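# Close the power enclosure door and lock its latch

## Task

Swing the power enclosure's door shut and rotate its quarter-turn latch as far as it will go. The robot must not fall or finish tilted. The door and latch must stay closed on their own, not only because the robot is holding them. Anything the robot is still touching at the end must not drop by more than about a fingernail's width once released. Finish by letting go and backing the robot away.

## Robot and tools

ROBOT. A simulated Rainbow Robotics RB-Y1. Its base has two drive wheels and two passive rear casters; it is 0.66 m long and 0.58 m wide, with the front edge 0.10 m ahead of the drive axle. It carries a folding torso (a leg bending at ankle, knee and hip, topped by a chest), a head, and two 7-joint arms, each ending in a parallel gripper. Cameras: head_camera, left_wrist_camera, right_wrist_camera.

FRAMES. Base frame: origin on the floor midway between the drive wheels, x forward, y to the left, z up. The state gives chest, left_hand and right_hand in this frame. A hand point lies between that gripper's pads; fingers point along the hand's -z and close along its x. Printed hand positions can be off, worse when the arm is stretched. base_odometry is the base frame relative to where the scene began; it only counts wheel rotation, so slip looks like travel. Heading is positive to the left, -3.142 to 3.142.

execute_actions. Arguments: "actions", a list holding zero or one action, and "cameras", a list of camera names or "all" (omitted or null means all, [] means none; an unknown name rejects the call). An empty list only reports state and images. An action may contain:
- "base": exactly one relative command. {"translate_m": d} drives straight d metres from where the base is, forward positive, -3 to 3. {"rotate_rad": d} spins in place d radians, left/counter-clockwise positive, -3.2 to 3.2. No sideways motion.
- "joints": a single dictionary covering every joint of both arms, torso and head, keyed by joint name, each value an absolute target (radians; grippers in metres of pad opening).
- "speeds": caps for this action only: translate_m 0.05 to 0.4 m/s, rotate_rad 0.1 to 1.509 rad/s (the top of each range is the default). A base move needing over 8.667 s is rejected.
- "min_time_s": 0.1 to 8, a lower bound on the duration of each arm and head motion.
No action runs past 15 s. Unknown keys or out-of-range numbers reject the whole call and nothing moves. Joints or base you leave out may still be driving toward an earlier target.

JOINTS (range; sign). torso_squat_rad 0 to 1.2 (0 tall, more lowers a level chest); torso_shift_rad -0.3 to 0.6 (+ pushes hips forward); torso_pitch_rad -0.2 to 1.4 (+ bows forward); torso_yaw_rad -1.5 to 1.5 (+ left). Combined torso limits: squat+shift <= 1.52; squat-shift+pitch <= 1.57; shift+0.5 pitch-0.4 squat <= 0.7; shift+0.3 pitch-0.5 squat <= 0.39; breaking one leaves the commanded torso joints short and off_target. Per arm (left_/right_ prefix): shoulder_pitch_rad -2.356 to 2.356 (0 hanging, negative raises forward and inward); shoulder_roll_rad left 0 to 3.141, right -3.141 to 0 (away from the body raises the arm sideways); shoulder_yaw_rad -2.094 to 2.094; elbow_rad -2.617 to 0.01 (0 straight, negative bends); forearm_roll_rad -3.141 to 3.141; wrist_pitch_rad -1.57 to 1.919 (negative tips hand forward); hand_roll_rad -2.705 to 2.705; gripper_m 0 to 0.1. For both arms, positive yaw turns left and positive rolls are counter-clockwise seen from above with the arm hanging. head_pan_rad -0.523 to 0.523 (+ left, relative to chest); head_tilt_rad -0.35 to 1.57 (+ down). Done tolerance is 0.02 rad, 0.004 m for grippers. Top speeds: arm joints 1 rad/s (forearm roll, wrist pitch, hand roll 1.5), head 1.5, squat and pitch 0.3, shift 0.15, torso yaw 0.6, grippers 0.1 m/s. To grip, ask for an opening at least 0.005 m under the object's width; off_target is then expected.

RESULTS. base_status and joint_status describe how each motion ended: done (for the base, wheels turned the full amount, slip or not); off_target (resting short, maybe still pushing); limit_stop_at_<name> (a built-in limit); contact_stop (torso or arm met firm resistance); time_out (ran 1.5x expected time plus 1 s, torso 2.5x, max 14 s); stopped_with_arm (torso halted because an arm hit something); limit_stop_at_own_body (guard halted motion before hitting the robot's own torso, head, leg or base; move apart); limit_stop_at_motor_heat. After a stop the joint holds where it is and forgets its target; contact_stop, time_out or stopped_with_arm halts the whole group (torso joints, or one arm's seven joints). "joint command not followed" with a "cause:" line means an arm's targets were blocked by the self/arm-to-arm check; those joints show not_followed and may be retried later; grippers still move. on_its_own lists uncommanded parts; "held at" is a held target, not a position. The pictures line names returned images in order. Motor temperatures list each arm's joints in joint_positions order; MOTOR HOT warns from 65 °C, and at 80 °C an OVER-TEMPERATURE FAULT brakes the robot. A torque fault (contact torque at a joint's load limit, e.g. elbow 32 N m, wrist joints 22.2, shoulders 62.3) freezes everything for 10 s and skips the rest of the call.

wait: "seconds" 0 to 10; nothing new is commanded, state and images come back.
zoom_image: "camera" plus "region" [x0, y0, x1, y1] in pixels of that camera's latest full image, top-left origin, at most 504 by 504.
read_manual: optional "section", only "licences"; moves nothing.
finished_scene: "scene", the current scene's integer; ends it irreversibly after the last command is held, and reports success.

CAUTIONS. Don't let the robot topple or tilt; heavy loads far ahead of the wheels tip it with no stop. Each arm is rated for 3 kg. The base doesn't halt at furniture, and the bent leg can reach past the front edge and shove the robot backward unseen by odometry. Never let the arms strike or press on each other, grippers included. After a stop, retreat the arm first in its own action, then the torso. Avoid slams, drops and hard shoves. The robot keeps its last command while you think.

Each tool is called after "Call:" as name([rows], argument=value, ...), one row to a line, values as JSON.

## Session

Call:
execute_actions([
  {"joints":{"head_tilt_rad":0.0}},
])

Scene clock: 0.93 s.
Motor temperatures (°C, as the motors report them): left_arm=[36 34 34 41 37 39 37] | right_arm=[31 33 32 34 34 38 39]
base_odometry: x=+0.000 y=+0.000 heading=+0.000 (m, m, rad; odometry frame)
base_status: not commanded
joint_positions: torso_squat_rad=+0.350 torso_shift_rad=+0.001 torso_pitch_rad=+0.001 torso_yaw_rad=+0.000 left_shoulder_pitch_rad=+0.024 left_shoulder_roll_rad=+0.008 left_shoulder_yaw_rad=+0.002 left_elbow_rad=-0.265 left_forearm_roll_rad=+0.037 left_wrist_pitch_rad=-0.032 left_hand_roll_rad=+0.027 left_gripper_m=+0.100 right_shoulder_pitch_rad=-0.006 right_shoulder_roll_rad=-0.021 right_shoulder_yaw_rad=-0.039 right_elbow_rad=-0.215 right_forearm_roll_rad=-0.024 right_wrist_pitch_rad=+0.014 right_hand_roll_rad=+0.000 right_gripper_m=+0.100 head_pan_rad=+0.000 head_tilt_rad=+0.000
joint_status: all done
chest: x=-0.2269 y=+0.0001 z=+1.2476 quat_wxyz=(+1.000, +0.000, +0.000, +0.000) (m; base frame)
left_hand: x=-0.1088 y=+0.2280 z=+0.5731 quat_wxyz=(+0.990, +0.001, -0.136, +0.036) (m; base frame)
right_hand: x=-0.1215 y=-0.2390 z=+0.5697 quat_wxyz=(+0.994, -0.011, -0.103, -0.029) (m; base frame)
pictures: head_camera, left_wrist_camera, right_wrist_camera
Images, in order (width x height): head_camera 896x504, left_wrist_camera 644x364, right_wrist_camera 644x364.

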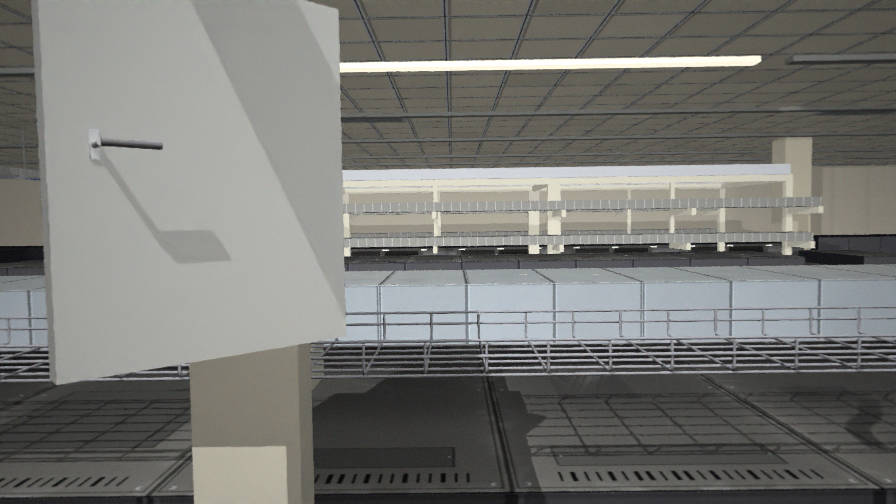

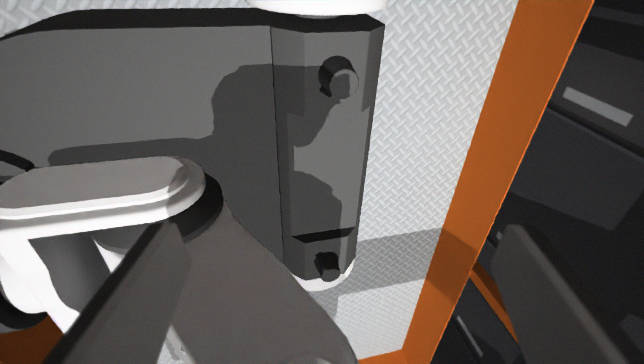

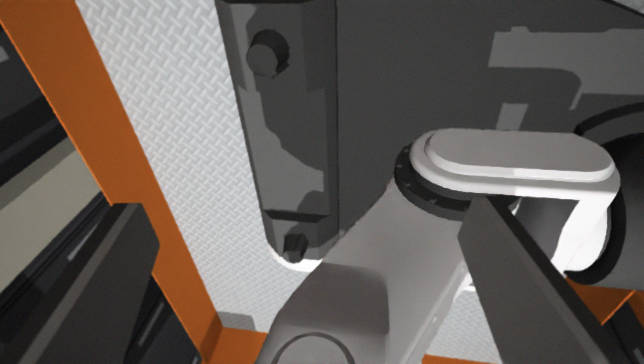

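Call:
execute_actions([
  {"joints":{"torso_squat_rad":0.65,"left_shoulder_roll_rad":1.66,"left_shoulder_pitch_rad":-0.3,"left_elbow_rad":-1.1,"left_forearm_roll_rad":1.197,"left_hand_roll_rad":0.54,"left_gripper_m":0.07},"min_time_s":2},
], cameras=["head_camera"])

Scene clock: 4.37 s.
Motor temperatures (°C, as the motors report them): left_arm=[36 34 34 41 37 39 37] | right_arm=[31 33 32 34 34 38 39]
base_odometry: x=+0.000 y=+0.000 heading=+0.000 (m, m, rad; odometry frame)
base_status: not commanded
joint_positions: torso_squat_rad=+0.650 torso_shift_rad=+0.001 torso_pitch_rad=+0.001 torso_yaw_rad=+0.000 left_shoulder_pitch_rad=-0.300 left_shoulder_roll_rad=+1.660 left_shoulder_yaw_rad=+0.003 left_elbow_rad=-1.100 left_forearm_roll_rad=+1.197 left_wrist_pitch_rad=-0.032 left_hand_roll_rad=+0.540 left_gripper_m=+0.070 right_shoulder_pitch_rad=-0.006 right_shoulder_roll_rad=-0.021 right_shoulder_yaw_rad=-0.039 right_elbow_rad=-0.215 right_forearm_roll_rad=-0.024 right_wrist_pitch_rad=+0.014 right_hand_roll_rad=+0.000 right_gripper_m=+0.100 head_pan_rad=+0.000 head_tilt_rad=+0.000
joint_status: all done
chest: x=-0.2271 y=+0.0001 z=+1.1472 quat_wxyz=(+1.000, +0.000, +0.000, +0.000) (m; base frame)
left_hand: x=+0.2419 y=+0.6916 z=+1.4123 quat_wxyz=(+0.558, +0.070, -0.810, +0.165) (m; base frame)
right_hand: x=-0.1216 y=-0.2390 z=+0.4693 quat_wxyz=(+0.994, -0.011, -0.103, -0.029) (m; base frame)
pictures: head_camera
Images, in order (width x height): head_camera 896x504.

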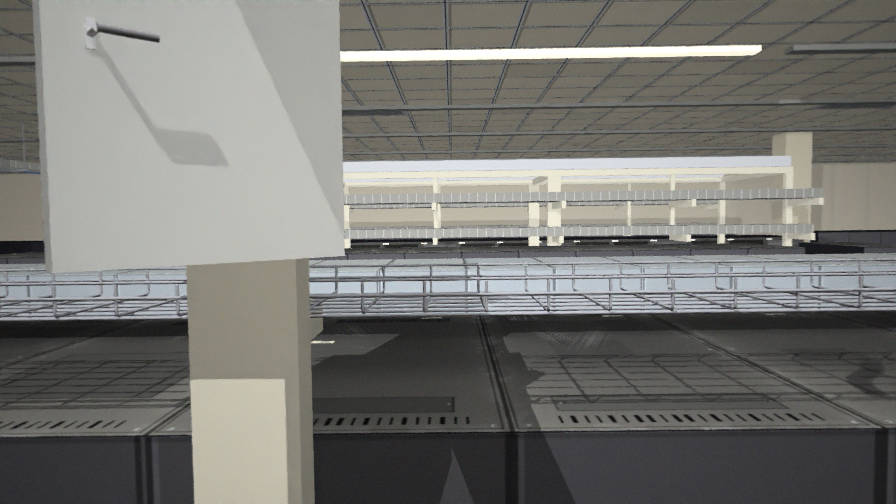

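Call:
execute_actions([
  {"joints":{"torso_squat_rad":0.34,"torso_shift_rad":-0.06,"head_pan_rad":0.5,"left_shoulder_pitch_rad":-0.831,"left_shoulder_yaw_rad":0,"left_elbow_rad":-1.705,"left_wrist_pitch_rad":0.873},"min_time_s":1.5},
], cameras=[])

Call:
execute_actions([
  {"joints":{"torso_yaw_rad":-0.17}},
])

Scene clock: 7.77 s.
Motor temperatures (°C, as the motors report them): left_arm=[36 34 34 41 37 39 37] | right_arm=[31 33 32 34 34 38 39]
base_odometry: x=+0.000 y=+0.000 heading=+0.000 (m, m, rad; odometry frame)
base_status: not commanded
joint_positions: torso_squat_rad=+0.340 torso_shift_rad=-0.060 torso_pitch_rad=+0.001 torso_yaw_rad=+0.000 left_shoulder_pitch_rad=-0.831 left_shoulder_roll_rad=+1.660 left_shoulder_yaw_rad=+0.000 left_elbow_rad=-1.705 left_forearm_roll_rad=+1.197 left_wrist_pitch_rad=+0.873 left_hand_roll_rad=+0.540 left_gripper_m=+0.070 right_shoulder_pitch_rad=-0.006 right_shoulder_roll_rad=-0.021 right_shoulder_yaw_rad=-0.039 right_elbow_rad=-0.215 right_forearm_roll_rad=-0.024 right_wrist_pitch_rad=+0.014 right_hand_roll_rad=+0.000 right_gripper_m=+0.100 head_pan_rad=+0.500 head_tilt_rad=+0.000
joint_status: all done
chest: x=-0.2673 y=+0.0001 z=+1.2487 quat_wxyz=(+1.000, +0.000, +0.000, +0.000) (m; base frame)
left_hand: x=+0.2099 y=+0.4112 z=+1.5747 quat_wxyz=(+0.707, -0.006, -0.707, +0.008) (m; base frame)
right_hand: x=-0.1619 y=-0.2390 z=+0.5708 quat_wxyz=(+0.994, -0.011, -0.103, -0.029) (m; base frame)
pictures: none
No camera images: the call's "cameras" was empty. Leave "cameras" out to get every camera's image.

Scene clock: 8.80 s.
Motor temperatures (°C, as the motors report them): left_arm=[36 34 34 41 37 39 37] | right_arm=[31 33 32 34 34 38 39]
base_odometry: x=+0.000 y=+0.000 heading=+0.000 (m, m, rad; odometry frame)
base_status: not commanded
joint_positions: torso_squat_rad=+0.340 torso_shift_rad=-0.060 torso_pitch_rad=+0.001 torso_yaw_rad=-0.170 left_shoulder_pitch_rad=-0.831 left_shoulder_roll_rad=+1.660 left_shoulder_yaw_rad=+0.000 left_elbow_rad=-1.705 left_forearm_roll_rad=+1.197 left_wrist_pitch_rad=+0.873 left_hand_roll_rad=+0.540 left_gripper_m=+0.070 right_shoulder_pitch_rad=-0.006 right_shoulder_roll_rad=-0.021 right_shoulder_yaw_rad=-0.039 right_elbow_rad=-0.215 right_forearm_roll_rad=-0.024 right_wrist_pitch_rad=+0.014 right_hand_roll_rad=+0.000 right_gripper_m=+0.100 head_pan_rad=+0.500 head_tilt_rad=+0.000
joint_status: all done
chest: x=-0.2673 y=+0.0001 z=+1.2487 quat_wxyz=(+0.996, +0.000, +0.000, -0.085) (m; base frame)
left_hand: x=+0.2727 y=+0.3244 z=+1.5746 quat_wxyz=(+0.705, -0.067, -0.704, -0.052) (m; base frame)
right_hand: x=-0.2040 y=-0.2535 z=+0.5708 quat_wxyz=(+0.988, -0.019, -0.102, -0.114) (m; base frame)
pictures: head_camera, left_wrist_camera, right_wrist_camera
Images, in order (width x height): head_camera 896x504, left_wrist_camera 644x364, right_wrist_camera 644x364.

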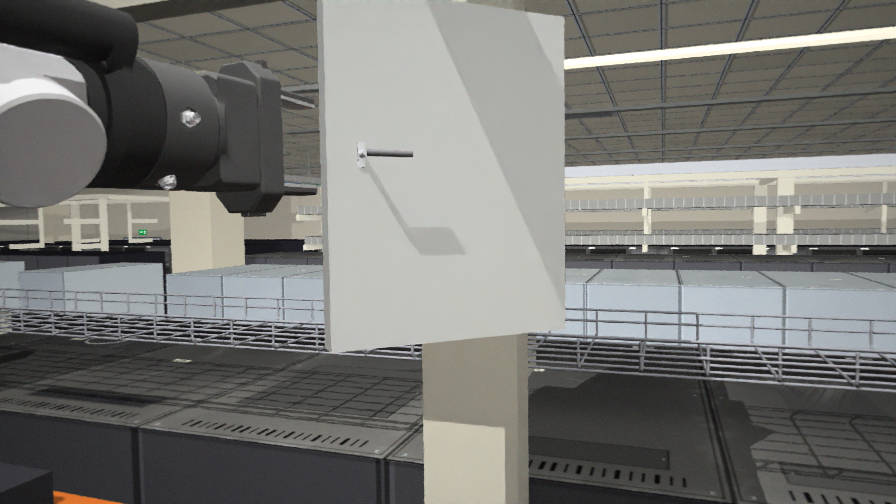

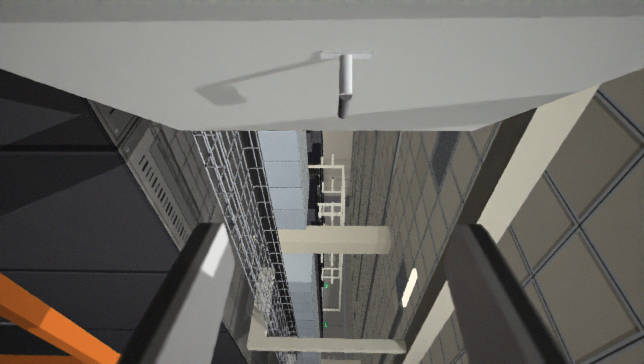

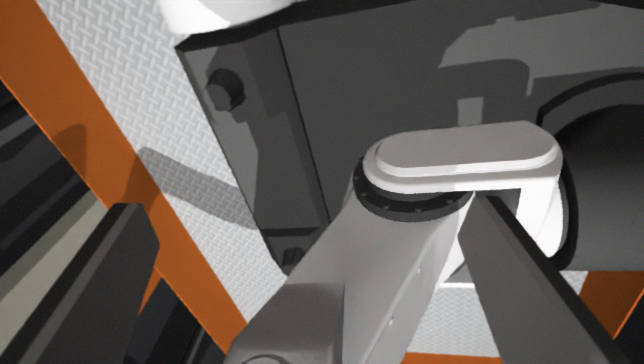

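Call:
execute_actions([
  {"base":{"translate_m":0.1},"joints":{"torso_squat_rad":0.33},"speeds":{"translate_m":0.1}},
])

Scene clock: 11.00 s.
Motor temperatures (°C, as the motors report them): left_arm=[36 34 34 41 37 39 37] | right_arm=[31 33 32 34 34 38 39]
base_odometry: x=+0.100 y=+0.000 heading=-0.002 (m, m, rad; odometry frame)
base_status: done
joint_positions: torso_squat_rad=+0.330 torso_shift_rad=-0.060 torso_pitch_rad=+0.001 torso_yaw_rad=-0.170 left_shoulder_pitch_rad=-0.831 left_shoulder_roll_rad=+1.660 left_shoulder_yaw_rad=+0.000 left_elbow_rad=-1.705 left_forearm_roll_rad=+1.197 left_wrist_pitch_rad=+0.873 left_hand_roll_rad=+0.540 left_gripper_m=+0.070 right_shoulder_pitch_rad=-0.006 right_shoulder_roll_rad=-0.021 right_shoulder_yaw_rad=-0.039 right_elbow_rad=-0.215 right_forearm_roll_rad=-0.024 right_wrist_pitch_rad=+0.014 right_hand_roll_rad=+0.000 right_gripper_m=+0.100 head_pan_rad=+0.500 head_tilt_rad=+0.000
joint_status: all done
chest: x=-0.2674 y=+0.0001 z=+1.2510 quat_wxyz=(+0.996, +0.000, +0.000, -0.085) (m; base frame)
left_hand: x=+0.2727 y=+0.3244 z=+1.5769 quat_wxyz=(+0.705, -0.066, -0.704, -0.052) (m; base frame)
right_hand: x=-0.2041 y=-0.2535 z=+0.5731 quat_wxyz=(+0.988, -0.019, -0.102, -0.114) (m; base frame)
pictures: head_camera, left_wrist_camera, right_wrist_camera
Images, in order (width x height): head_camera 896x504, left_wrist_camera 644x364, right_wrist_camera 644x364.

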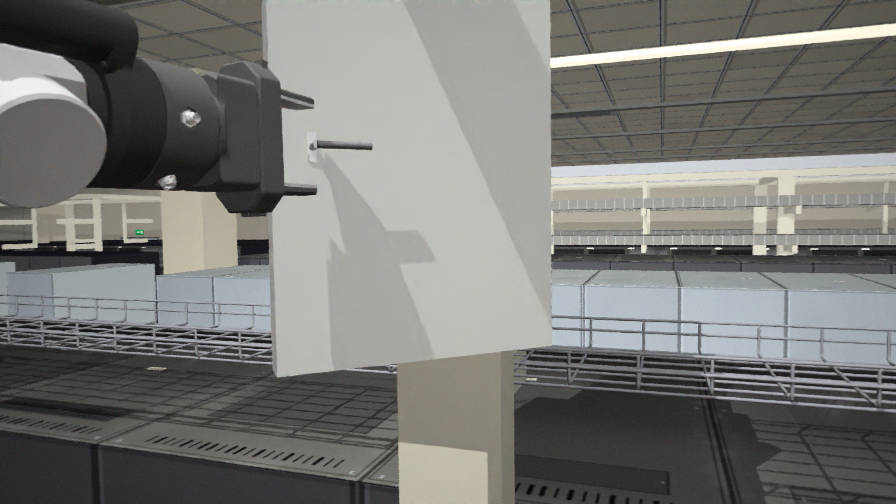

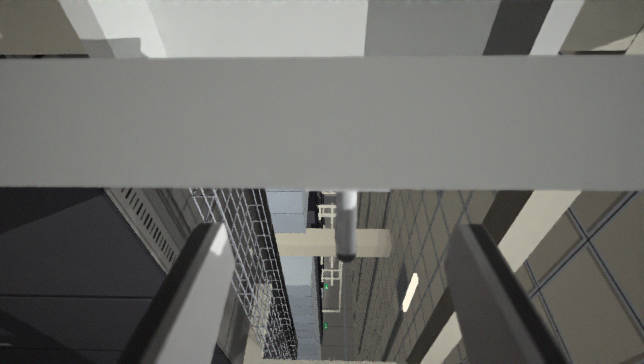

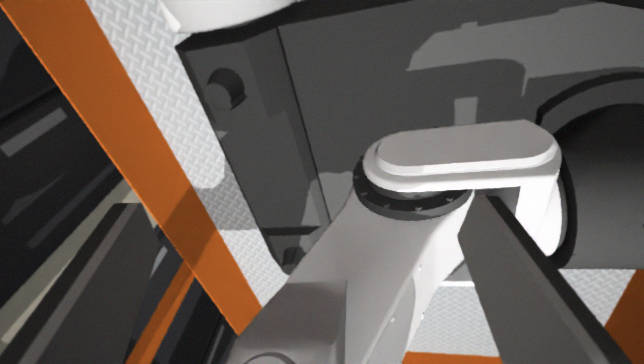

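Call:
execute_actions([
  {"base":{"translate_m":0.05},"joints":{"torso_squat_rad":0.315,"torso_shift_rad":0.12,"torso_yaw_rad":-0.1},"speeds":{"translate_m":0.05}},
])

Scene clock: 13.50 s.
Motor temperatures (°C, as the motors report them): left_arm=[36 34 34 41 37 39 37] | right_arm=[31 33 32 34 34 38 39]
base_odometry: x=+0.150 y=+0.000 heading=-0.003 (m, m, rad; odometry frame)
base_status: done
joint_positions: torso_squat_rad=+0.315 torso_shift_rad=+0.120 torso_pitch_rad=+0.001 torso_yaw_rad=-0.100 left_shoulder_pitch_rad=-0.831 left_shoulder_roll_rad=+1.660 left_shoulder_yaw_rad=+0.000 left_elbow_rad=-1.705 left_forearm_roll_rad=+1.197 left_wrist_pitch_rad=+0.873 left_hand_roll_rad=+0.540 left_gripper_m=+0.070 right_shoulder_pitch_rad=-0.006 right_shoulder_roll_rad=-0.021 right_shoulder_yaw_rad=-0.039 right_elbow_rad=-0.215 right_forearm_roll_rad=-0.024 right_wrist_pitch_rad=+0.014 right_hand_roll_rad=+0.000 right_gripper_m=+0.100 head_pan_rad=+0.500 head_tilt_rad=+0.000
joint_status: all done
chest: x=-0.1480 y=+0.0001 z=+1.2507 quat_wxyz=(+0.999, +0.000, +0.000, -0.050) (m; base frame)
left_hand: x=+0.3679 y=+0.3613 z=+1.5767 quat_wxyz=(+0.707, -0.042, -0.706, -0.028) (m; base frame)
right_hand: x=-0.0671 y=-0.2484 z=+0.5728 quat_wxyz=(+0.991, -0.016, -0.103, -0.079) (m; base frame)
pictures: head_camera, left_wrist_camera, right_wrist_camera
Images, in order (width x height): head_camera 896x504, left_wrist_camera 644x364, right_wrist_camera 644x364.

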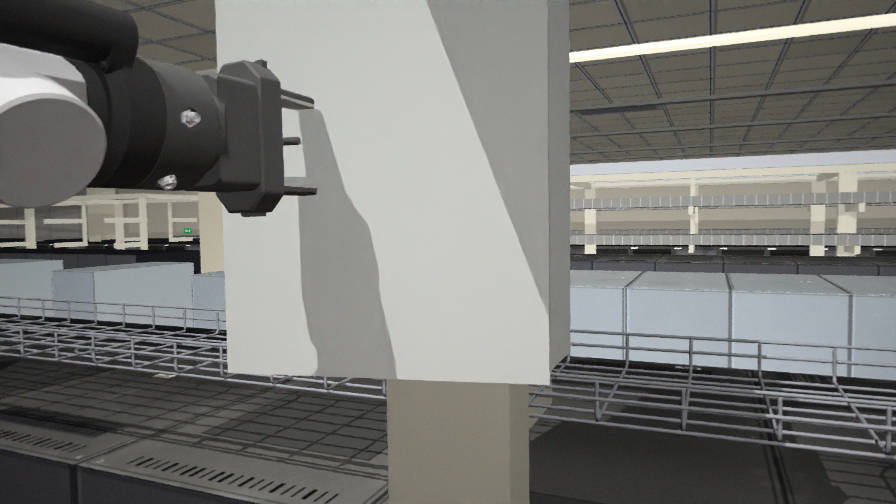

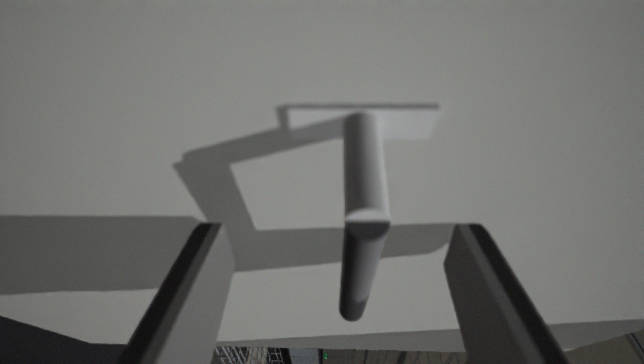

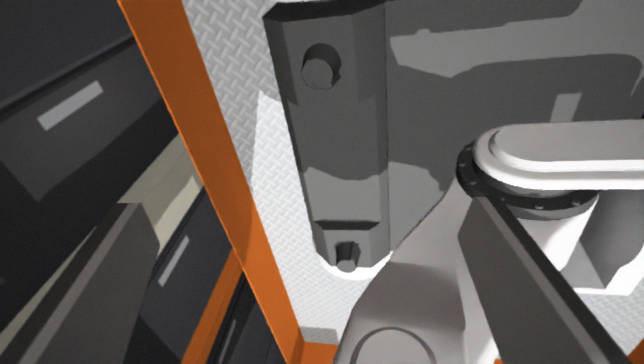

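Call:
execute_actions([
  {"joints":{"torso_squat_rad":0.2,"torso_shift_rad":0.25,"torso_yaw_rad":0.0}},
], cameras=["left_wrist_camera","head_camera"])

Scene clock: 15.77 s.
Motor temperatures (°C, as the motors report them): left_arm=[36 34 34 41 37 39 37] | right_arm=[31 33 32 34 34 38 39]
base_odometry: x=+0.150 y=+0.000 heading=-0.003 (m, m, rad; odometry frame)
base_status: not commanded
joint_positions: torso_squat_rad=+0.200 torso_shift_rad=+0.249 torso_pitch_rad=-0.001 torso_yaw_rad=+0.000 left_shoulder_pitch_rad=-0.832 left_shoulder_roll_rad=+1.660 left_shoulder_yaw_rad=+0.000 left_elbow_rad=-1.708 left_forearm_roll_rad=+1.198 left_wrist_pitch_rad=+0.873 left_hand_roll_rad=+0.540 left_gripper_m=+0.071 right_shoulder_pitch_rad=-0.006 right_shoulder_roll_rad=-0.021 right_shoulder_yaw_rad=-0.039 right_elbow_rad=-0.215 right_forearm_roll_rad=-0.024 right_wrist_pitch_rad=+0.014 right_hand_roll_rad=+0.000 right_gripper_m=+0.100 head_pan_rad=+0.500 head_tilt_rad=+0.000
joint_status: all done
chest: x=-0.0594 y=-0.0002 z=+1.2548 quat_wxyz=(+1.000, +0.000, -0.001, +0.000) (m; base frame)
left_hand: x=+0.4168 y=+0.4093 z=+1.5821 quat_wxyz=(+0.706, -0.007, -0.708, +0.006) (m; base frame)
right_hand: x=+0.0476 y=-0.2390 z=+0.5770 quat_wxyz=(+0.994, -0.010, -0.104, -0.029) (m; base frame)
pictures: head_camera, left_wrist_camera
Images, in order (width x height): head_camera 896x504, left_wrist_camera 644x364.

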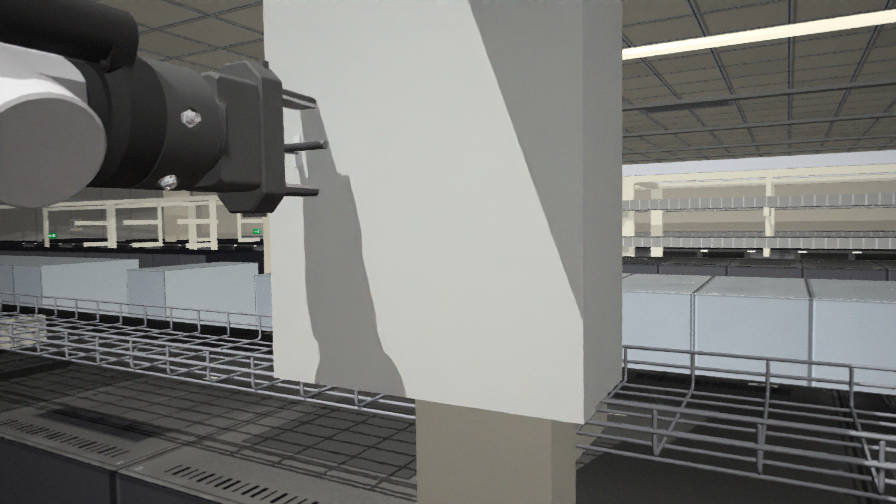

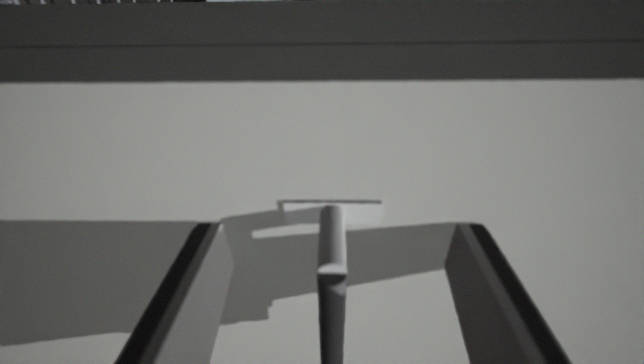

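Call:
execute_actions([
  {"joints":{"torso_yaw_rad":0.022,"torso_squat_rad":0.21,"torso_shift_rad":0.252,"left_hand_roll_rad":-0.42},"min_time_s":1.2},
], cameras=[])

Call:
execute_actions([
  {"joints":{"torso_shift_rad":0.271,"torso_squat_rad":0.19}},
], cameras=["left_wrist_camera"])

Call:
execute_actions([
  {"joints":{"left_hand_roll_rad":-1.1},"min_time_s":2.5},
], cameras=["left_wrist_camera","head_camera"])

Scene clock: 18.20 s.
Motor temperatures (°C, as the motors report them): left_arm=[36 34 34 41 37 39 37] | right_arm=[31 33 32 34 34 38 39]
base_odometry: x=+0.150 y=+0.000 heading=-0.003 (m, m, rad; odometry frame)
base_status: not commanded
joint_positions: torso_squat_rad=+0.210 torso_shift_rad=+0.252 torso_pitch_rad=+0.001 torso_yaw_rad=+0.022 left_shoulder_pitch_rad=-0.831 left_shoulder_roll_rad=+1.660 left_shoulder_yaw_rad=+0.000 left_elbow_rad=-1.705 left_forearm_roll_rad=+1.197 left_wrist_pitch_rad=+0.873 left_hand_roll_rad=-0.420 left_gripper_m=+0.070 right_shoulder_pitch_rad=-0.006 right_shoulder_roll_rad=-0.021 right_shoulder_yaw_rad=-0.039 right_elbow_rad=-0.215 right_forearm_roll_rad=-0.024 right_wrist_pitch_rad=+0.014 right_hand_roll_rad=+0.000 right_gripper_m=+0.100 head_pan_rad=+0.500 head_tilt_rad=+0.000
joint_status: all done
chest: x=-0.0571 y=+0.0001 z=+1.2529 quat_wxyz=(+1.000, +0.000, +0.000, +0.011) (m; base frame)
left_hand: x=+0.4109 y=+0.4213 z=+1.5794 quat_wxyz=(+0.634, +0.328, -0.627, -0.313) (m; base frame)
right_hand: x=+0.0537 y=-0.2366 z=+0.5751 quat_wxyz=(+0.994, -0.009, -0.103, -0.018) (m; base frame)
pictures: none
No camera images: the call's "cameras" was empty. Leave "cameras" out to get every camera's image.

Scene clock: 19.13 s.
Motor temperatures (°C, as the motors report them): left_arm=[36 34 34 41 37 39 37] | right_arm=[31 33 32 34 34 38 39]
base_odometry: x=+0.150 y=+0.000 heading=-0.003 (m, m, rad; odometry frame)
base_status: not commanded
joint_positions: torso_squat_rad=+0.191 torso_shift_rad=+0.267 torso_pitch_rad=-0.008 torso_yaw_rad=+0.024 left_shoulder_pitch_rad=-0.831 left_shoulder_roll_rad=+1.661 left_shoulder_yaw_rad=+0.001 left_elbow_rad=-1.706 left_forearm_roll_rad=+1.198 left_wrist_pitch_rad=+0.873 left_hand_roll_rad=-0.420 left_gripper_m=+0.070 right_shoulder_pitch_rad=-0.006 right_shoulder_roll_rad=-0.021 right_shoulder_yaw_rad=-0.039 right_elbow_rad=-0.215 right_forearm_roll_rad=-0.024 right_wrist_pitch_rad=+0.014 right_hand_roll_rad=+0.000 right_gripper_m=+0.100 head_pan_rad=+0.500 head_tilt_rad=+0.000
joint_status: torso_squat_rad contact_stop (moved -0.019 of -0.020); torso_shift_rad contact_stop (moved +0.015 of +0.019)
chest: x=-0.0492 y=+0.0002 z=+1.2529 quat_wxyz=(+1.000, +0.000, -0.004, +0.012) (m; base frame)
left_hand: x=+0.4149 y=+0.4220 z=+1.5832 quat_wxyz=(+0.631, +0.330, -0.629, -0.311) (m; base frame)
right_hand: x=+0.0676 y=-0.2364 z=+0.5760 quat_wxyz=(+0.994, -0.009, -0.108, -0.017) (m; base frame)
pictures: left_wrist_camera
Images, in order (width x height): left_wrist_camera 644x364.

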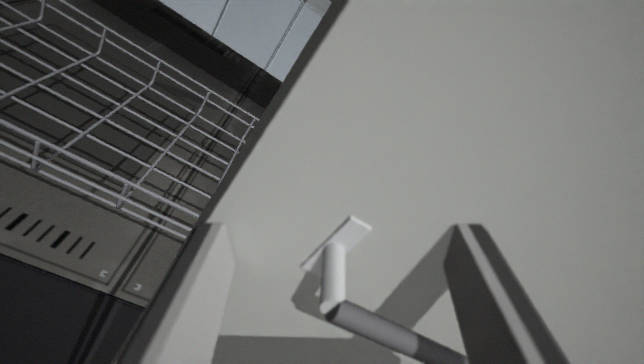

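not run: a stop came earlier in this reply.

Call:
execute_actions([
  {"joints":{"left_hand_roll_rad":-1.1},"min_time_s":2.5},
], cameras=["left_wrist_camera","head_camera"])

Scene clock: 22.30 s.
Motor temperatures (°C, as the motors report them): left_arm=[36 34 34 41 37 39 37] | right_arm=[31 33 32 34 34 38 39]
base_odometry: x=+0.150 y=+0.000 heading=-0.003 (m, m, rad; odometry frame)
base_status: not commanded
joint_positions: torso_squat_rad=+0.191 torso_shift_rad=+0.267 torso_pitch_rad=-0.007 torso_yaw_rad=+0.024 left_shoulder_pitch_rad=-0.835 left_shoulder_roll_rad=+1.661 left_shoulder_yaw_rad=+0.003 left_elbow_rad=-1.705 left_forearm_roll_rad=+1.197 left_wrist_pitch_rad=+0.871 left_hand_roll_rad=-1.100 left_gripper_m=+0.070 right_shoulder_pitch_rad=-0.006 right_shoulder_roll_rad=-0.021 right_shoulder_yaw_rad=-0.039 right_elbow_rad=-0.215 right_forearm_roll_rad=-0.024 right_wrist_pitch_rad=+0.014 right_hand_roll_rad=+0.000 right_gripper_m=+0.100 head_pan_rad=+0.500 head_tilt_rad=+0.000
joint_status: all done
chest: x=-0.0490 y=-0.0002 z=+1.2528 quat_wxyz=(+1.000, +0.000, -0.004, +0.012) (m; base frame)
left_hand: x=+0.4141 y=+0.4212 z=+1.5868 quat_wxyz=(+0.489, +0.522, -0.485, -0.502) (m; base frame)
right_hand: x=+0.0676 y=-0.2363 z=+0.5757 quat_wxyz=(+0.994, -0.009, -0.107, -0.018) (m; base frame)
pictures: head_camera, left_wrist_camera
Images, in order (width x height): head_camera 896x504, left_wrist_camera 644x364.

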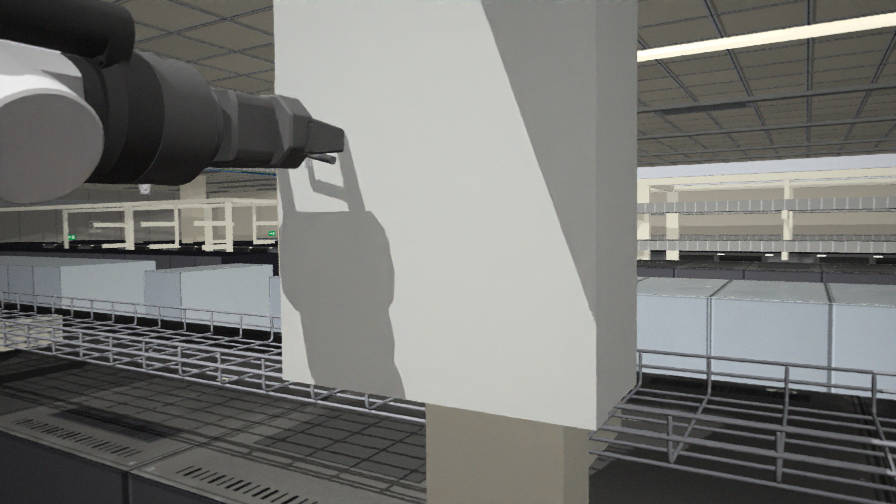

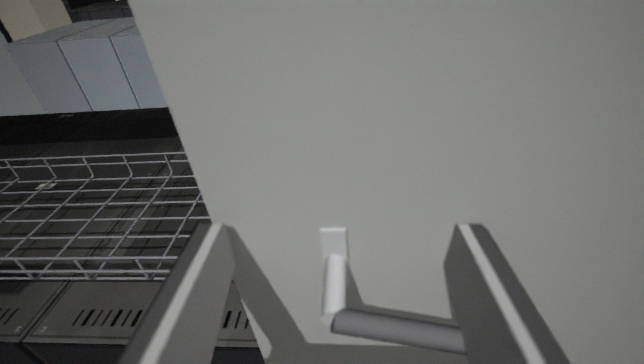

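Turning down. Continue, easing off the press.

Call:
execute_actions([
  {"joints":{"left_hand_roll_rad":-1.7,"torso_squat_rad":0.23,"torso_shift_rad":0.267},"min_time_s":2},
], cameras=["left_wrist_camera","head_camera"])

Call:
execute_actions([
  {"joints":{"left_hand_roll_rad":-2.2,"torso_shift_rad":0.258},"min_time_s":2},
], cameras=["left_wrist_camera","head_camera"])

Scene clock: 25.13 s.
Motor temperatures (°C, as the motors report them): left_arm=[36 34 34 41 37 39 37] | right_arm=[31 33 32 34 34 38 39]
base_odometry: x=+0.150 y=+0.000 heading=-0.003 (m, m, rad; odometry frame)
base_status: not commanded
joint_positions: torso_squat_rad=+0.230 torso_shift_rad=+0.267 torso_pitch_rad=-0.007 torso_yaw_rad=+0.024 left_shoulder_pitch_rad=-0.835 left_shoulder_roll_rad=+1.661 left_shoulder_yaw_rad=+0.003 left_elbow_rad=-1.706 left_forearm_roll_rad=+1.197 left_wrist_pitch_rad=+0.871 left_hand_roll_rad=-1.700 left_gripper_m=+0.070 right_shoulder_pitch_rad=-0.006 right_shoulder_roll_rad=-0.021 right_shoulder_yaw_rad=-0.039 right_elbow_rad=-0.215 right_forearm_roll_rad=-0.024 right_wrist_pitch_rad=+0.014 right_hand_roll_rad=+0.000 right_gripper_m=+0.100 head_pan_rad=+0.500 head_tilt_rad=+0.000
joint_status: all done
chest: x=-0.0506 y=-0.0005 z=+1.2474 quat_wxyz=(+1.000, +0.001, -0.003, +0.012) (m; base frame)
left_hand: x=+0.4126 y=+0.4201 z=+1.5815 quat_wxyz=(+0.318, +0.642, -0.309, -0.625) (m; base frame)
right_hand: x=+0.0657 y=-0.2363 z=+0.5702 quat_wxyz=(+0.994, -0.009, -0.107, -0.018) (m; base frame)
pictures: head_camera, left_wrist_camera
Images, in order (width x height): head_camera 896x504, left_wrist_camera 644x364.

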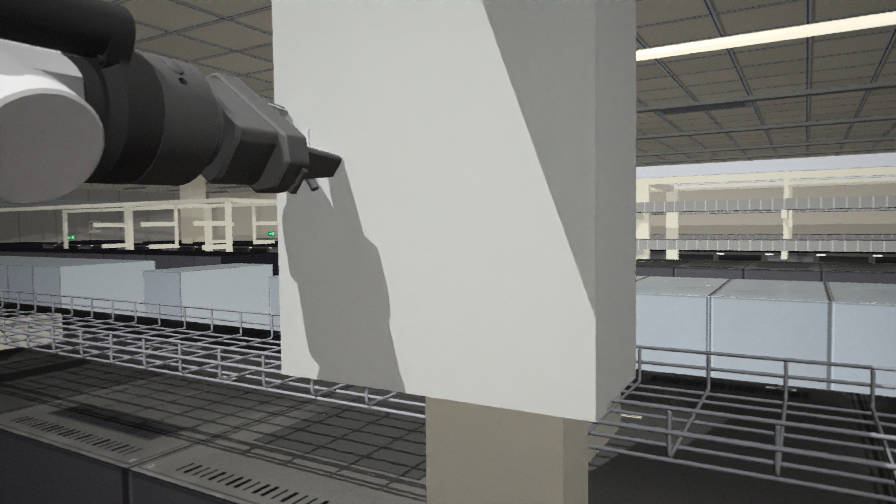

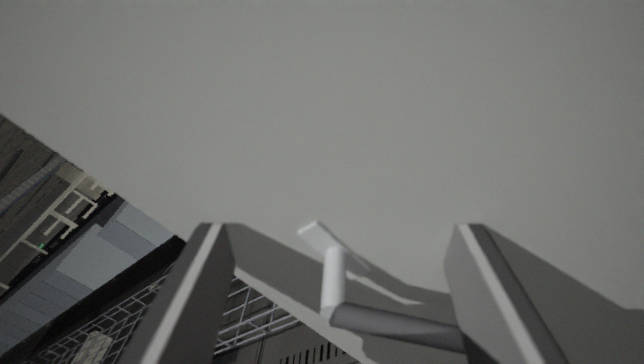

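Scene clock: 27.43 s.
Motor temperatures (°C, as the motors report them): left_arm=[36 34 34 41 37 39 37] | right_arm=[31 33 32 34 34 38 39]
base_odometry: x=+0.150 y=+0.000 heading=-0.003 (m, m, rad; odometry frame)
base_status: not commanded
joint_positions: torso_squat_rad=+0.230 torso_shift_rad=+0.258 torso_pitch_rad=-0.006 torso_yaw_rad=+0.023 left_shoulder_pitch_rad=-0.833 left_shoulder_roll_rad=+1.659 left_shoulder_yaw_rad=+0.001 left_elbow_rad=-1.707 left_forearm_roll_rad=+1.198 left_wrist_pitch_rad=+0.872 left_hand_roll_rad=-2.200 left_gripper_m=+0.070 right_shoulder_pitch_rad=-0.006 right_shoulder_roll_rad=-0.021 right_shoulder_yaw_rad=-0.039 right_elbow_rad=-0.215 right_forearm_roll_rad=-0.024 right_wrist_pitch_rad=+0.014 right_hand_roll_rad=+0.000 right_gripper_m=+0.100 head_pan_rad=+0.500 head_tilt_rad=+0.000
joint_status: all done
chest: x=-0.0560 y=-0.0006 z=+1.2489 quat_wxyz=(+1.000, +0.001, -0.003, +0.012) (m; base frame)
left_hand: x=+0.4088 y=+0.4192 z=+1.5800 quat_wxyz=(+0.154, +0.697, -0.141, -0.686) (m; base frame)
right_hand: x=+0.0597 y=-0.2364 z=+0.5716 quat_wxyz=(+0.994, -0.009, -0.107, -0.018) (m; base frame)
pictures: head_camera, left_wrist_camera
Images, in order (width x height): head_camera 896x504, left_wrist_camera 644x364.

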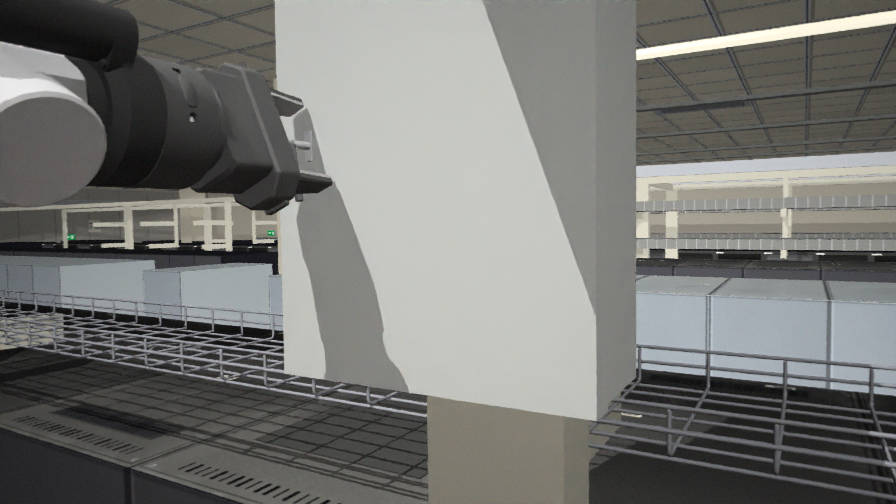

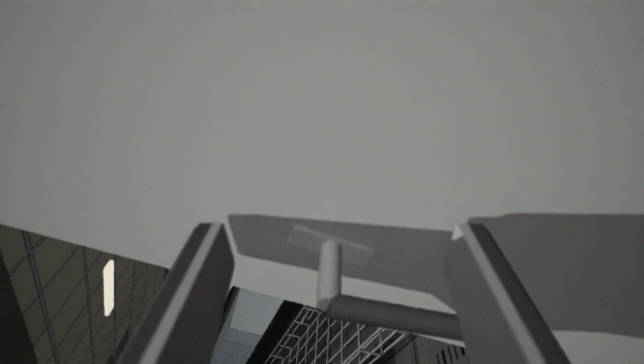

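Call:
execute_actions([
  {"joints":{"left_hand_roll_rad":-2.38},"min_time_s":1.2},
], cameras=["left_wrist_camera","head_camera"])

Scene clock: 29.37 s.
Motor temperatures (°C, as the motors report them): left_arm=[36 34 34 41 37 39 37] | right_arm=[31 33 32 34 34 38 39]
base_odometry: x=+0.150 y=+0.000 heading=-0.003 (m, m, rad; odometry frame)
base_status: not commanded
joint_positions: torso_squat_rad=+0.230 torso_shift_rad=+0.258 torso_pitch_rad=-0.006 torso_yaw_rad=+0.023 left_shoulder_pitch_rad=-0.833 left_shoulder_roll_rad=+1.659 left_shoulder_yaw_rad=+0.001 left_elbow_rad=-1.708 left_forearm_roll_rad=+1.198 left_wrist_pitch_rad=+0.872 left_hand_roll_rad=-2.380 left_gripper_m=+0.070 right_shoulder_pitch_rad=-0.006 right_shoulder_roll_rad=-0.021 right_shoulder_yaw_rad=-0.039 right_elbow_rad=-0.215 right_forearm_roll_rad=-0.024 right_wrist_pitch_rad=+0.014 right_hand_roll_rad=+0.000 right_gripper_m=+0.100 head_pan_rad=+0.500 head_tilt_rad=+0.000
joint_status: all done
chest: x=-0.0559 y=-0.0006 z=+1.2489 quat_wxyz=(+1.000, +0.001, -0.003, +0.012) (m; base frame)
left_hand: x=+0.4092 y=+0.4189 z=+1.5793 quat_wxyz=(+0.091, +0.706, -0.078, -0.698) (m; base frame)
right_hand: x=+0.0596 y=-0.2364 z=+0.5715 quat_wxyz=(+0.994, -0.009, -0.107, -0.018) (m; base frame)
pictures: head_camera, left_wrist_camera
Images, in order (width x height): head_camera 896x504, left_wrist_camera 644x364.

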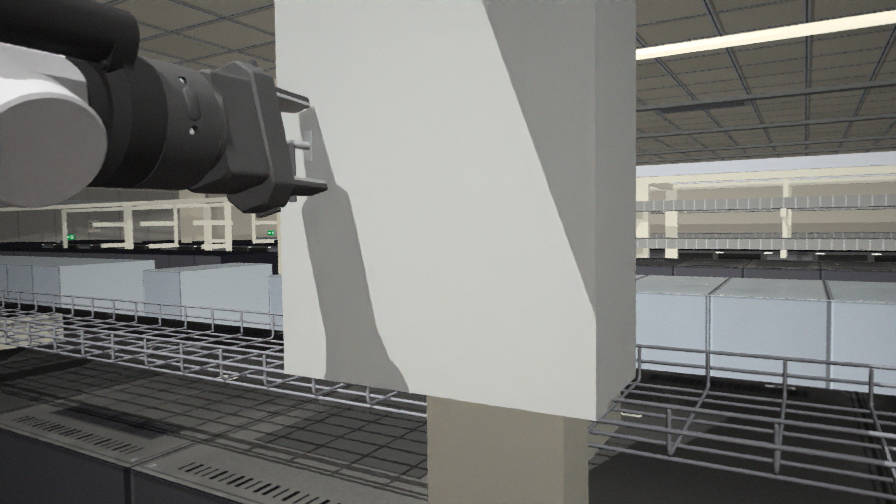

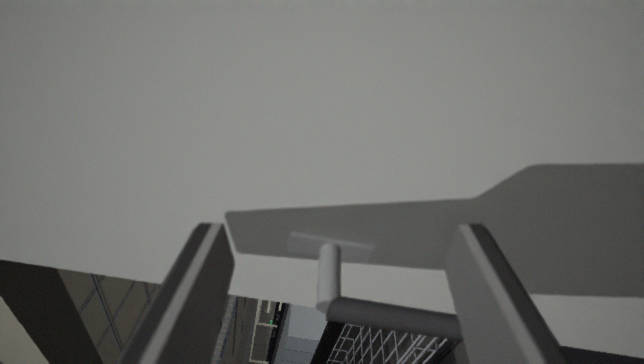

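About parallel; a little more to seat on the stop.

Call:
execute_actions([
  {"joints":{"left_hand_roll_rad":-2.47},"min_time_s":0.8},
], cameras=["left_wrist_camera"])

Call:
execute_actions([
  {"joints":{"left_hand_roll_rad":-1.9}},
], cameras=[])

Call:
execute_actions([
  {"base":{"translate_m":-0.13}},
], cameras=["left_wrist_camera","head_camera"])

Call:
zoom_image(camera="head_camera", region=[300,80,520,300])

Scene clock: 31.27 s.
Motor temperatures (°C, as the motors report them): left_arm=[36 34 34 41 38 39 37] | right_arm=[31 33 32 34 34 38 39]
base_odometry: x=+0.150 y=+0.000 heading=-0.003 (m, m, rad; odometry frame)
base_status: not commanded
joint_positions: torso_squat_rad=+0.230 torso_shift_rad=+0.258 torso_pitch_rad=-0.006 torso_yaw_rad=+0.023 left_shoulder_pitch_rad=-0.833 left_shoulder_roll_rad=+1.658 left_shoulder_yaw_rad=+0.000 left_elbow_rad=-1.710 left_forearm_roll_rad=+1.199 left_wrist_pitch_rad=+0.872 left_hand_roll_rad=-2.469 left_gripper_m=+0.070 right_shoulder_pitch_rad=-0.006 right_shoulder_roll_rad=-0.021 right_shoulder_yaw_rad=-0.039 right_elbow_rad=-0.215 right_forearm_roll_rad=-0.024 right_wrist_pitch_rad=+0.014 right_hand_roll_rad=+0.000 right_gripper_m=+0.100 head_pan_rad=+0.500 head_tilt_rad=+0.000
joint_status: all done
chest: x=-0.0558 y=-0.0010 z=+1.2489 quat_wxyz=(+1.000, +0.001, -0.003, +0.012) (m; base frame)
left_hand: x=+0.4097 y=+0.4172 z=+1.5789 quat_wxyz=(+0.059, +0.708, -0.047, -0.702) (m; base frame)
right_hand: x=+0.0596 y=-0.2365 z=+0.5714 quat_wxyz=(+0.994, -0.008, -0.107, -0.018) (m; base frame)
pictures: left_wrist_camera
Images, in order (width x height): left_wrist_camera 644x364.

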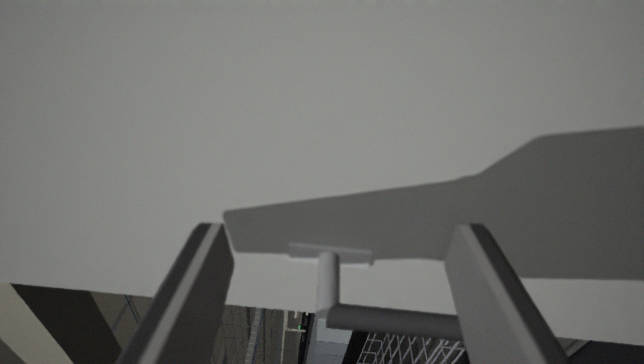

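Scene clock: 32.23 s.
Motor temperatures (°C, as the motors report them): left_arm=[36 34 34 41 38 39 37] | right_arm=[31 33 32 34 34 38 39]
base_odometry: x=+0.150 y=+0.000 heading=-0.003 (m, m, rad; odometry frame)
base_status: not commanded
joint_positions: torso_squat_rad=+0.230 torso_shift_rad=+0.258 torso_pitch_rad=-0.006 torso_yaw_rad=+0.024 left_shoulder_pitch_rad=-0.831 left_shoulder_roll_rad=+1.660 left_shoulder_yaw_rad=+0.000 left_elbow_rad=-1.705 left_forearm_roll_rad=+1.197 left_wrist_pitch_rad=+0.873 left_hand_roll_rad=-1.900 left_gripper_m=+0.070 right_shoulder_pitch_rad=-0.006 right_shoulder_roll_rad=-0.021 right_shoulder_yaw_rad=-0.039 right_elbow_rad=-0.215 right_forearm_roll_rad=-0.024 right_wrist_pitch_rad=+0.014 right_hand_roll_rad=+0.000 right_gripper_m=+0.100 head_pan_rad=+0.500 head_tilt_rad=+0.000
joint_status: all done
chest: x=-0.0558 y=+0.0001 z=+1.2489 quat_wxyz=(+1.000, +0.000, -0.003, +0.012) (m; base frame)
left_hand: x=+0.4094 y=+0.4218 z=+1.5784 quat_wxyz=(+0.257, +0.667, -0.242, -0.656) (m; base frame)
right_hand: x=+0.0597 y=-0.2364 z=+0.5718 quat_wxyz=(+0.994, -0.009, -0.107, -0.018) (m; base frame)
pictures: none
No camera images: the call's "cameras" was empty. Leave "cameras" out to get every camera's image.

Scene clock: 34.20 s.
Motor temperatures (°C, as the motors report them): left_arm=[36 34 34 41 38 39 37] | right_arm=[31 33 32 34 34 38 39]
base_odometry: x=+0.020 y=+0.000 heading=-0.004 (m, m, rad; odometry frame)
base_status: done
joint_positions: torso_squat_rad=+0.230 torso_shift_rad=+0.258 torso_pitch_rad=-0.006 torso_yaw_rad=+0.024 left_shoulder_pitch_rad=-0.831 left_shoulder_roll_rad=+1.660 left_shoulder_yaw_rad=+0.000 left_elbow_rad=-1.705 left_forearm_roll_rad=+1.197 left_wrist_pitch_rad=+0.873 left_hand_roll_rad=-1.900 left_gripper_m=+0.070 right_shoulder_pitch_rad=-0.006 right_shoulder_roll_rad=-0.021 right_shoulder_yaw_rad=-0.039 right_elbow_rad=-0.215 right_forearm_roll_rad=-0.024 right_wrist_pitch_rad=+0.014 right_hand_roll_rad=+0.000 right_gripper_m=+0.100 head_pan_rad=+0.500 head_tilt_rad=+0.000
joint_status: not commanded
chest: x=-0.0559 y=+0.0001 z=+1.2489 quat_wxyz=(+1.000, +0.000, -0.003, +0.012) (m; base frame)
left_hand: x=+0.4092 y=+0.4220 z=+1.5783 quat_wxyz=(+0.257, +0.667, -0.242, -0.656) (m; base frame)
right_hand: x=+0.0596 y=-0.2364 z=+0.5718 quat_wxyz=(+0.994, -0.009, -0.107, -0.018) (m; base frame)
pictures: head_camera, left_wrist_camera
Images, in order (width x height): head_camera 896x504, left_wrist_camera 644x364.

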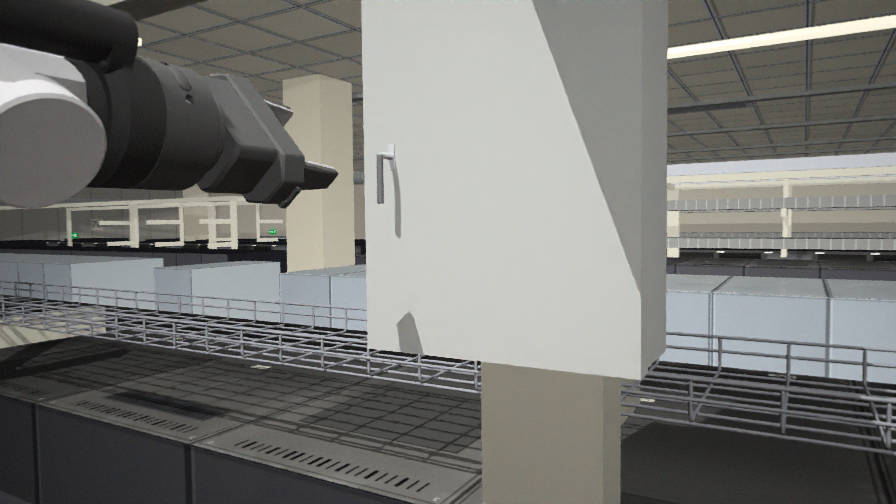

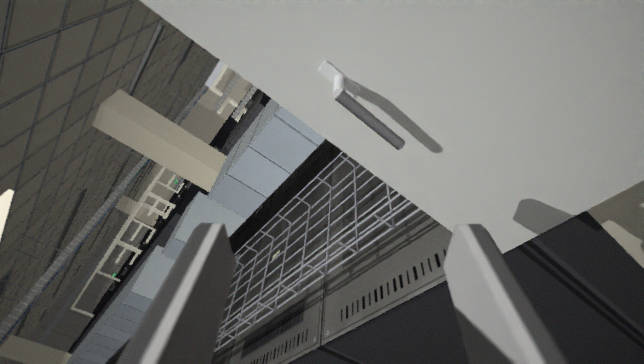

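Region (300, 80, 520, 300) of head_camera's 896x504 image, scaled by 2.291, with more detail than that image has.

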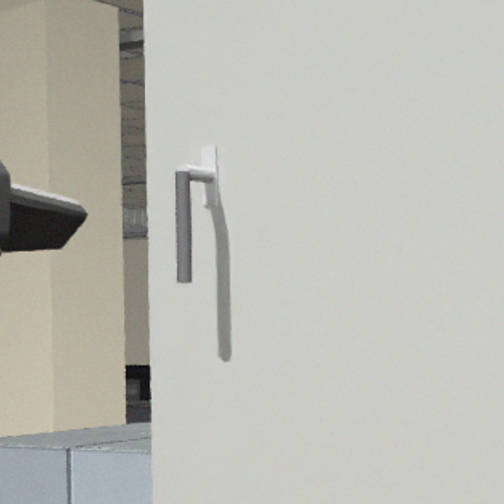

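The lever is vertical, and the load rose at the end, so it has reached the stop.

Call:
finished_scene(scene=2)

The scene is finished: the task was done.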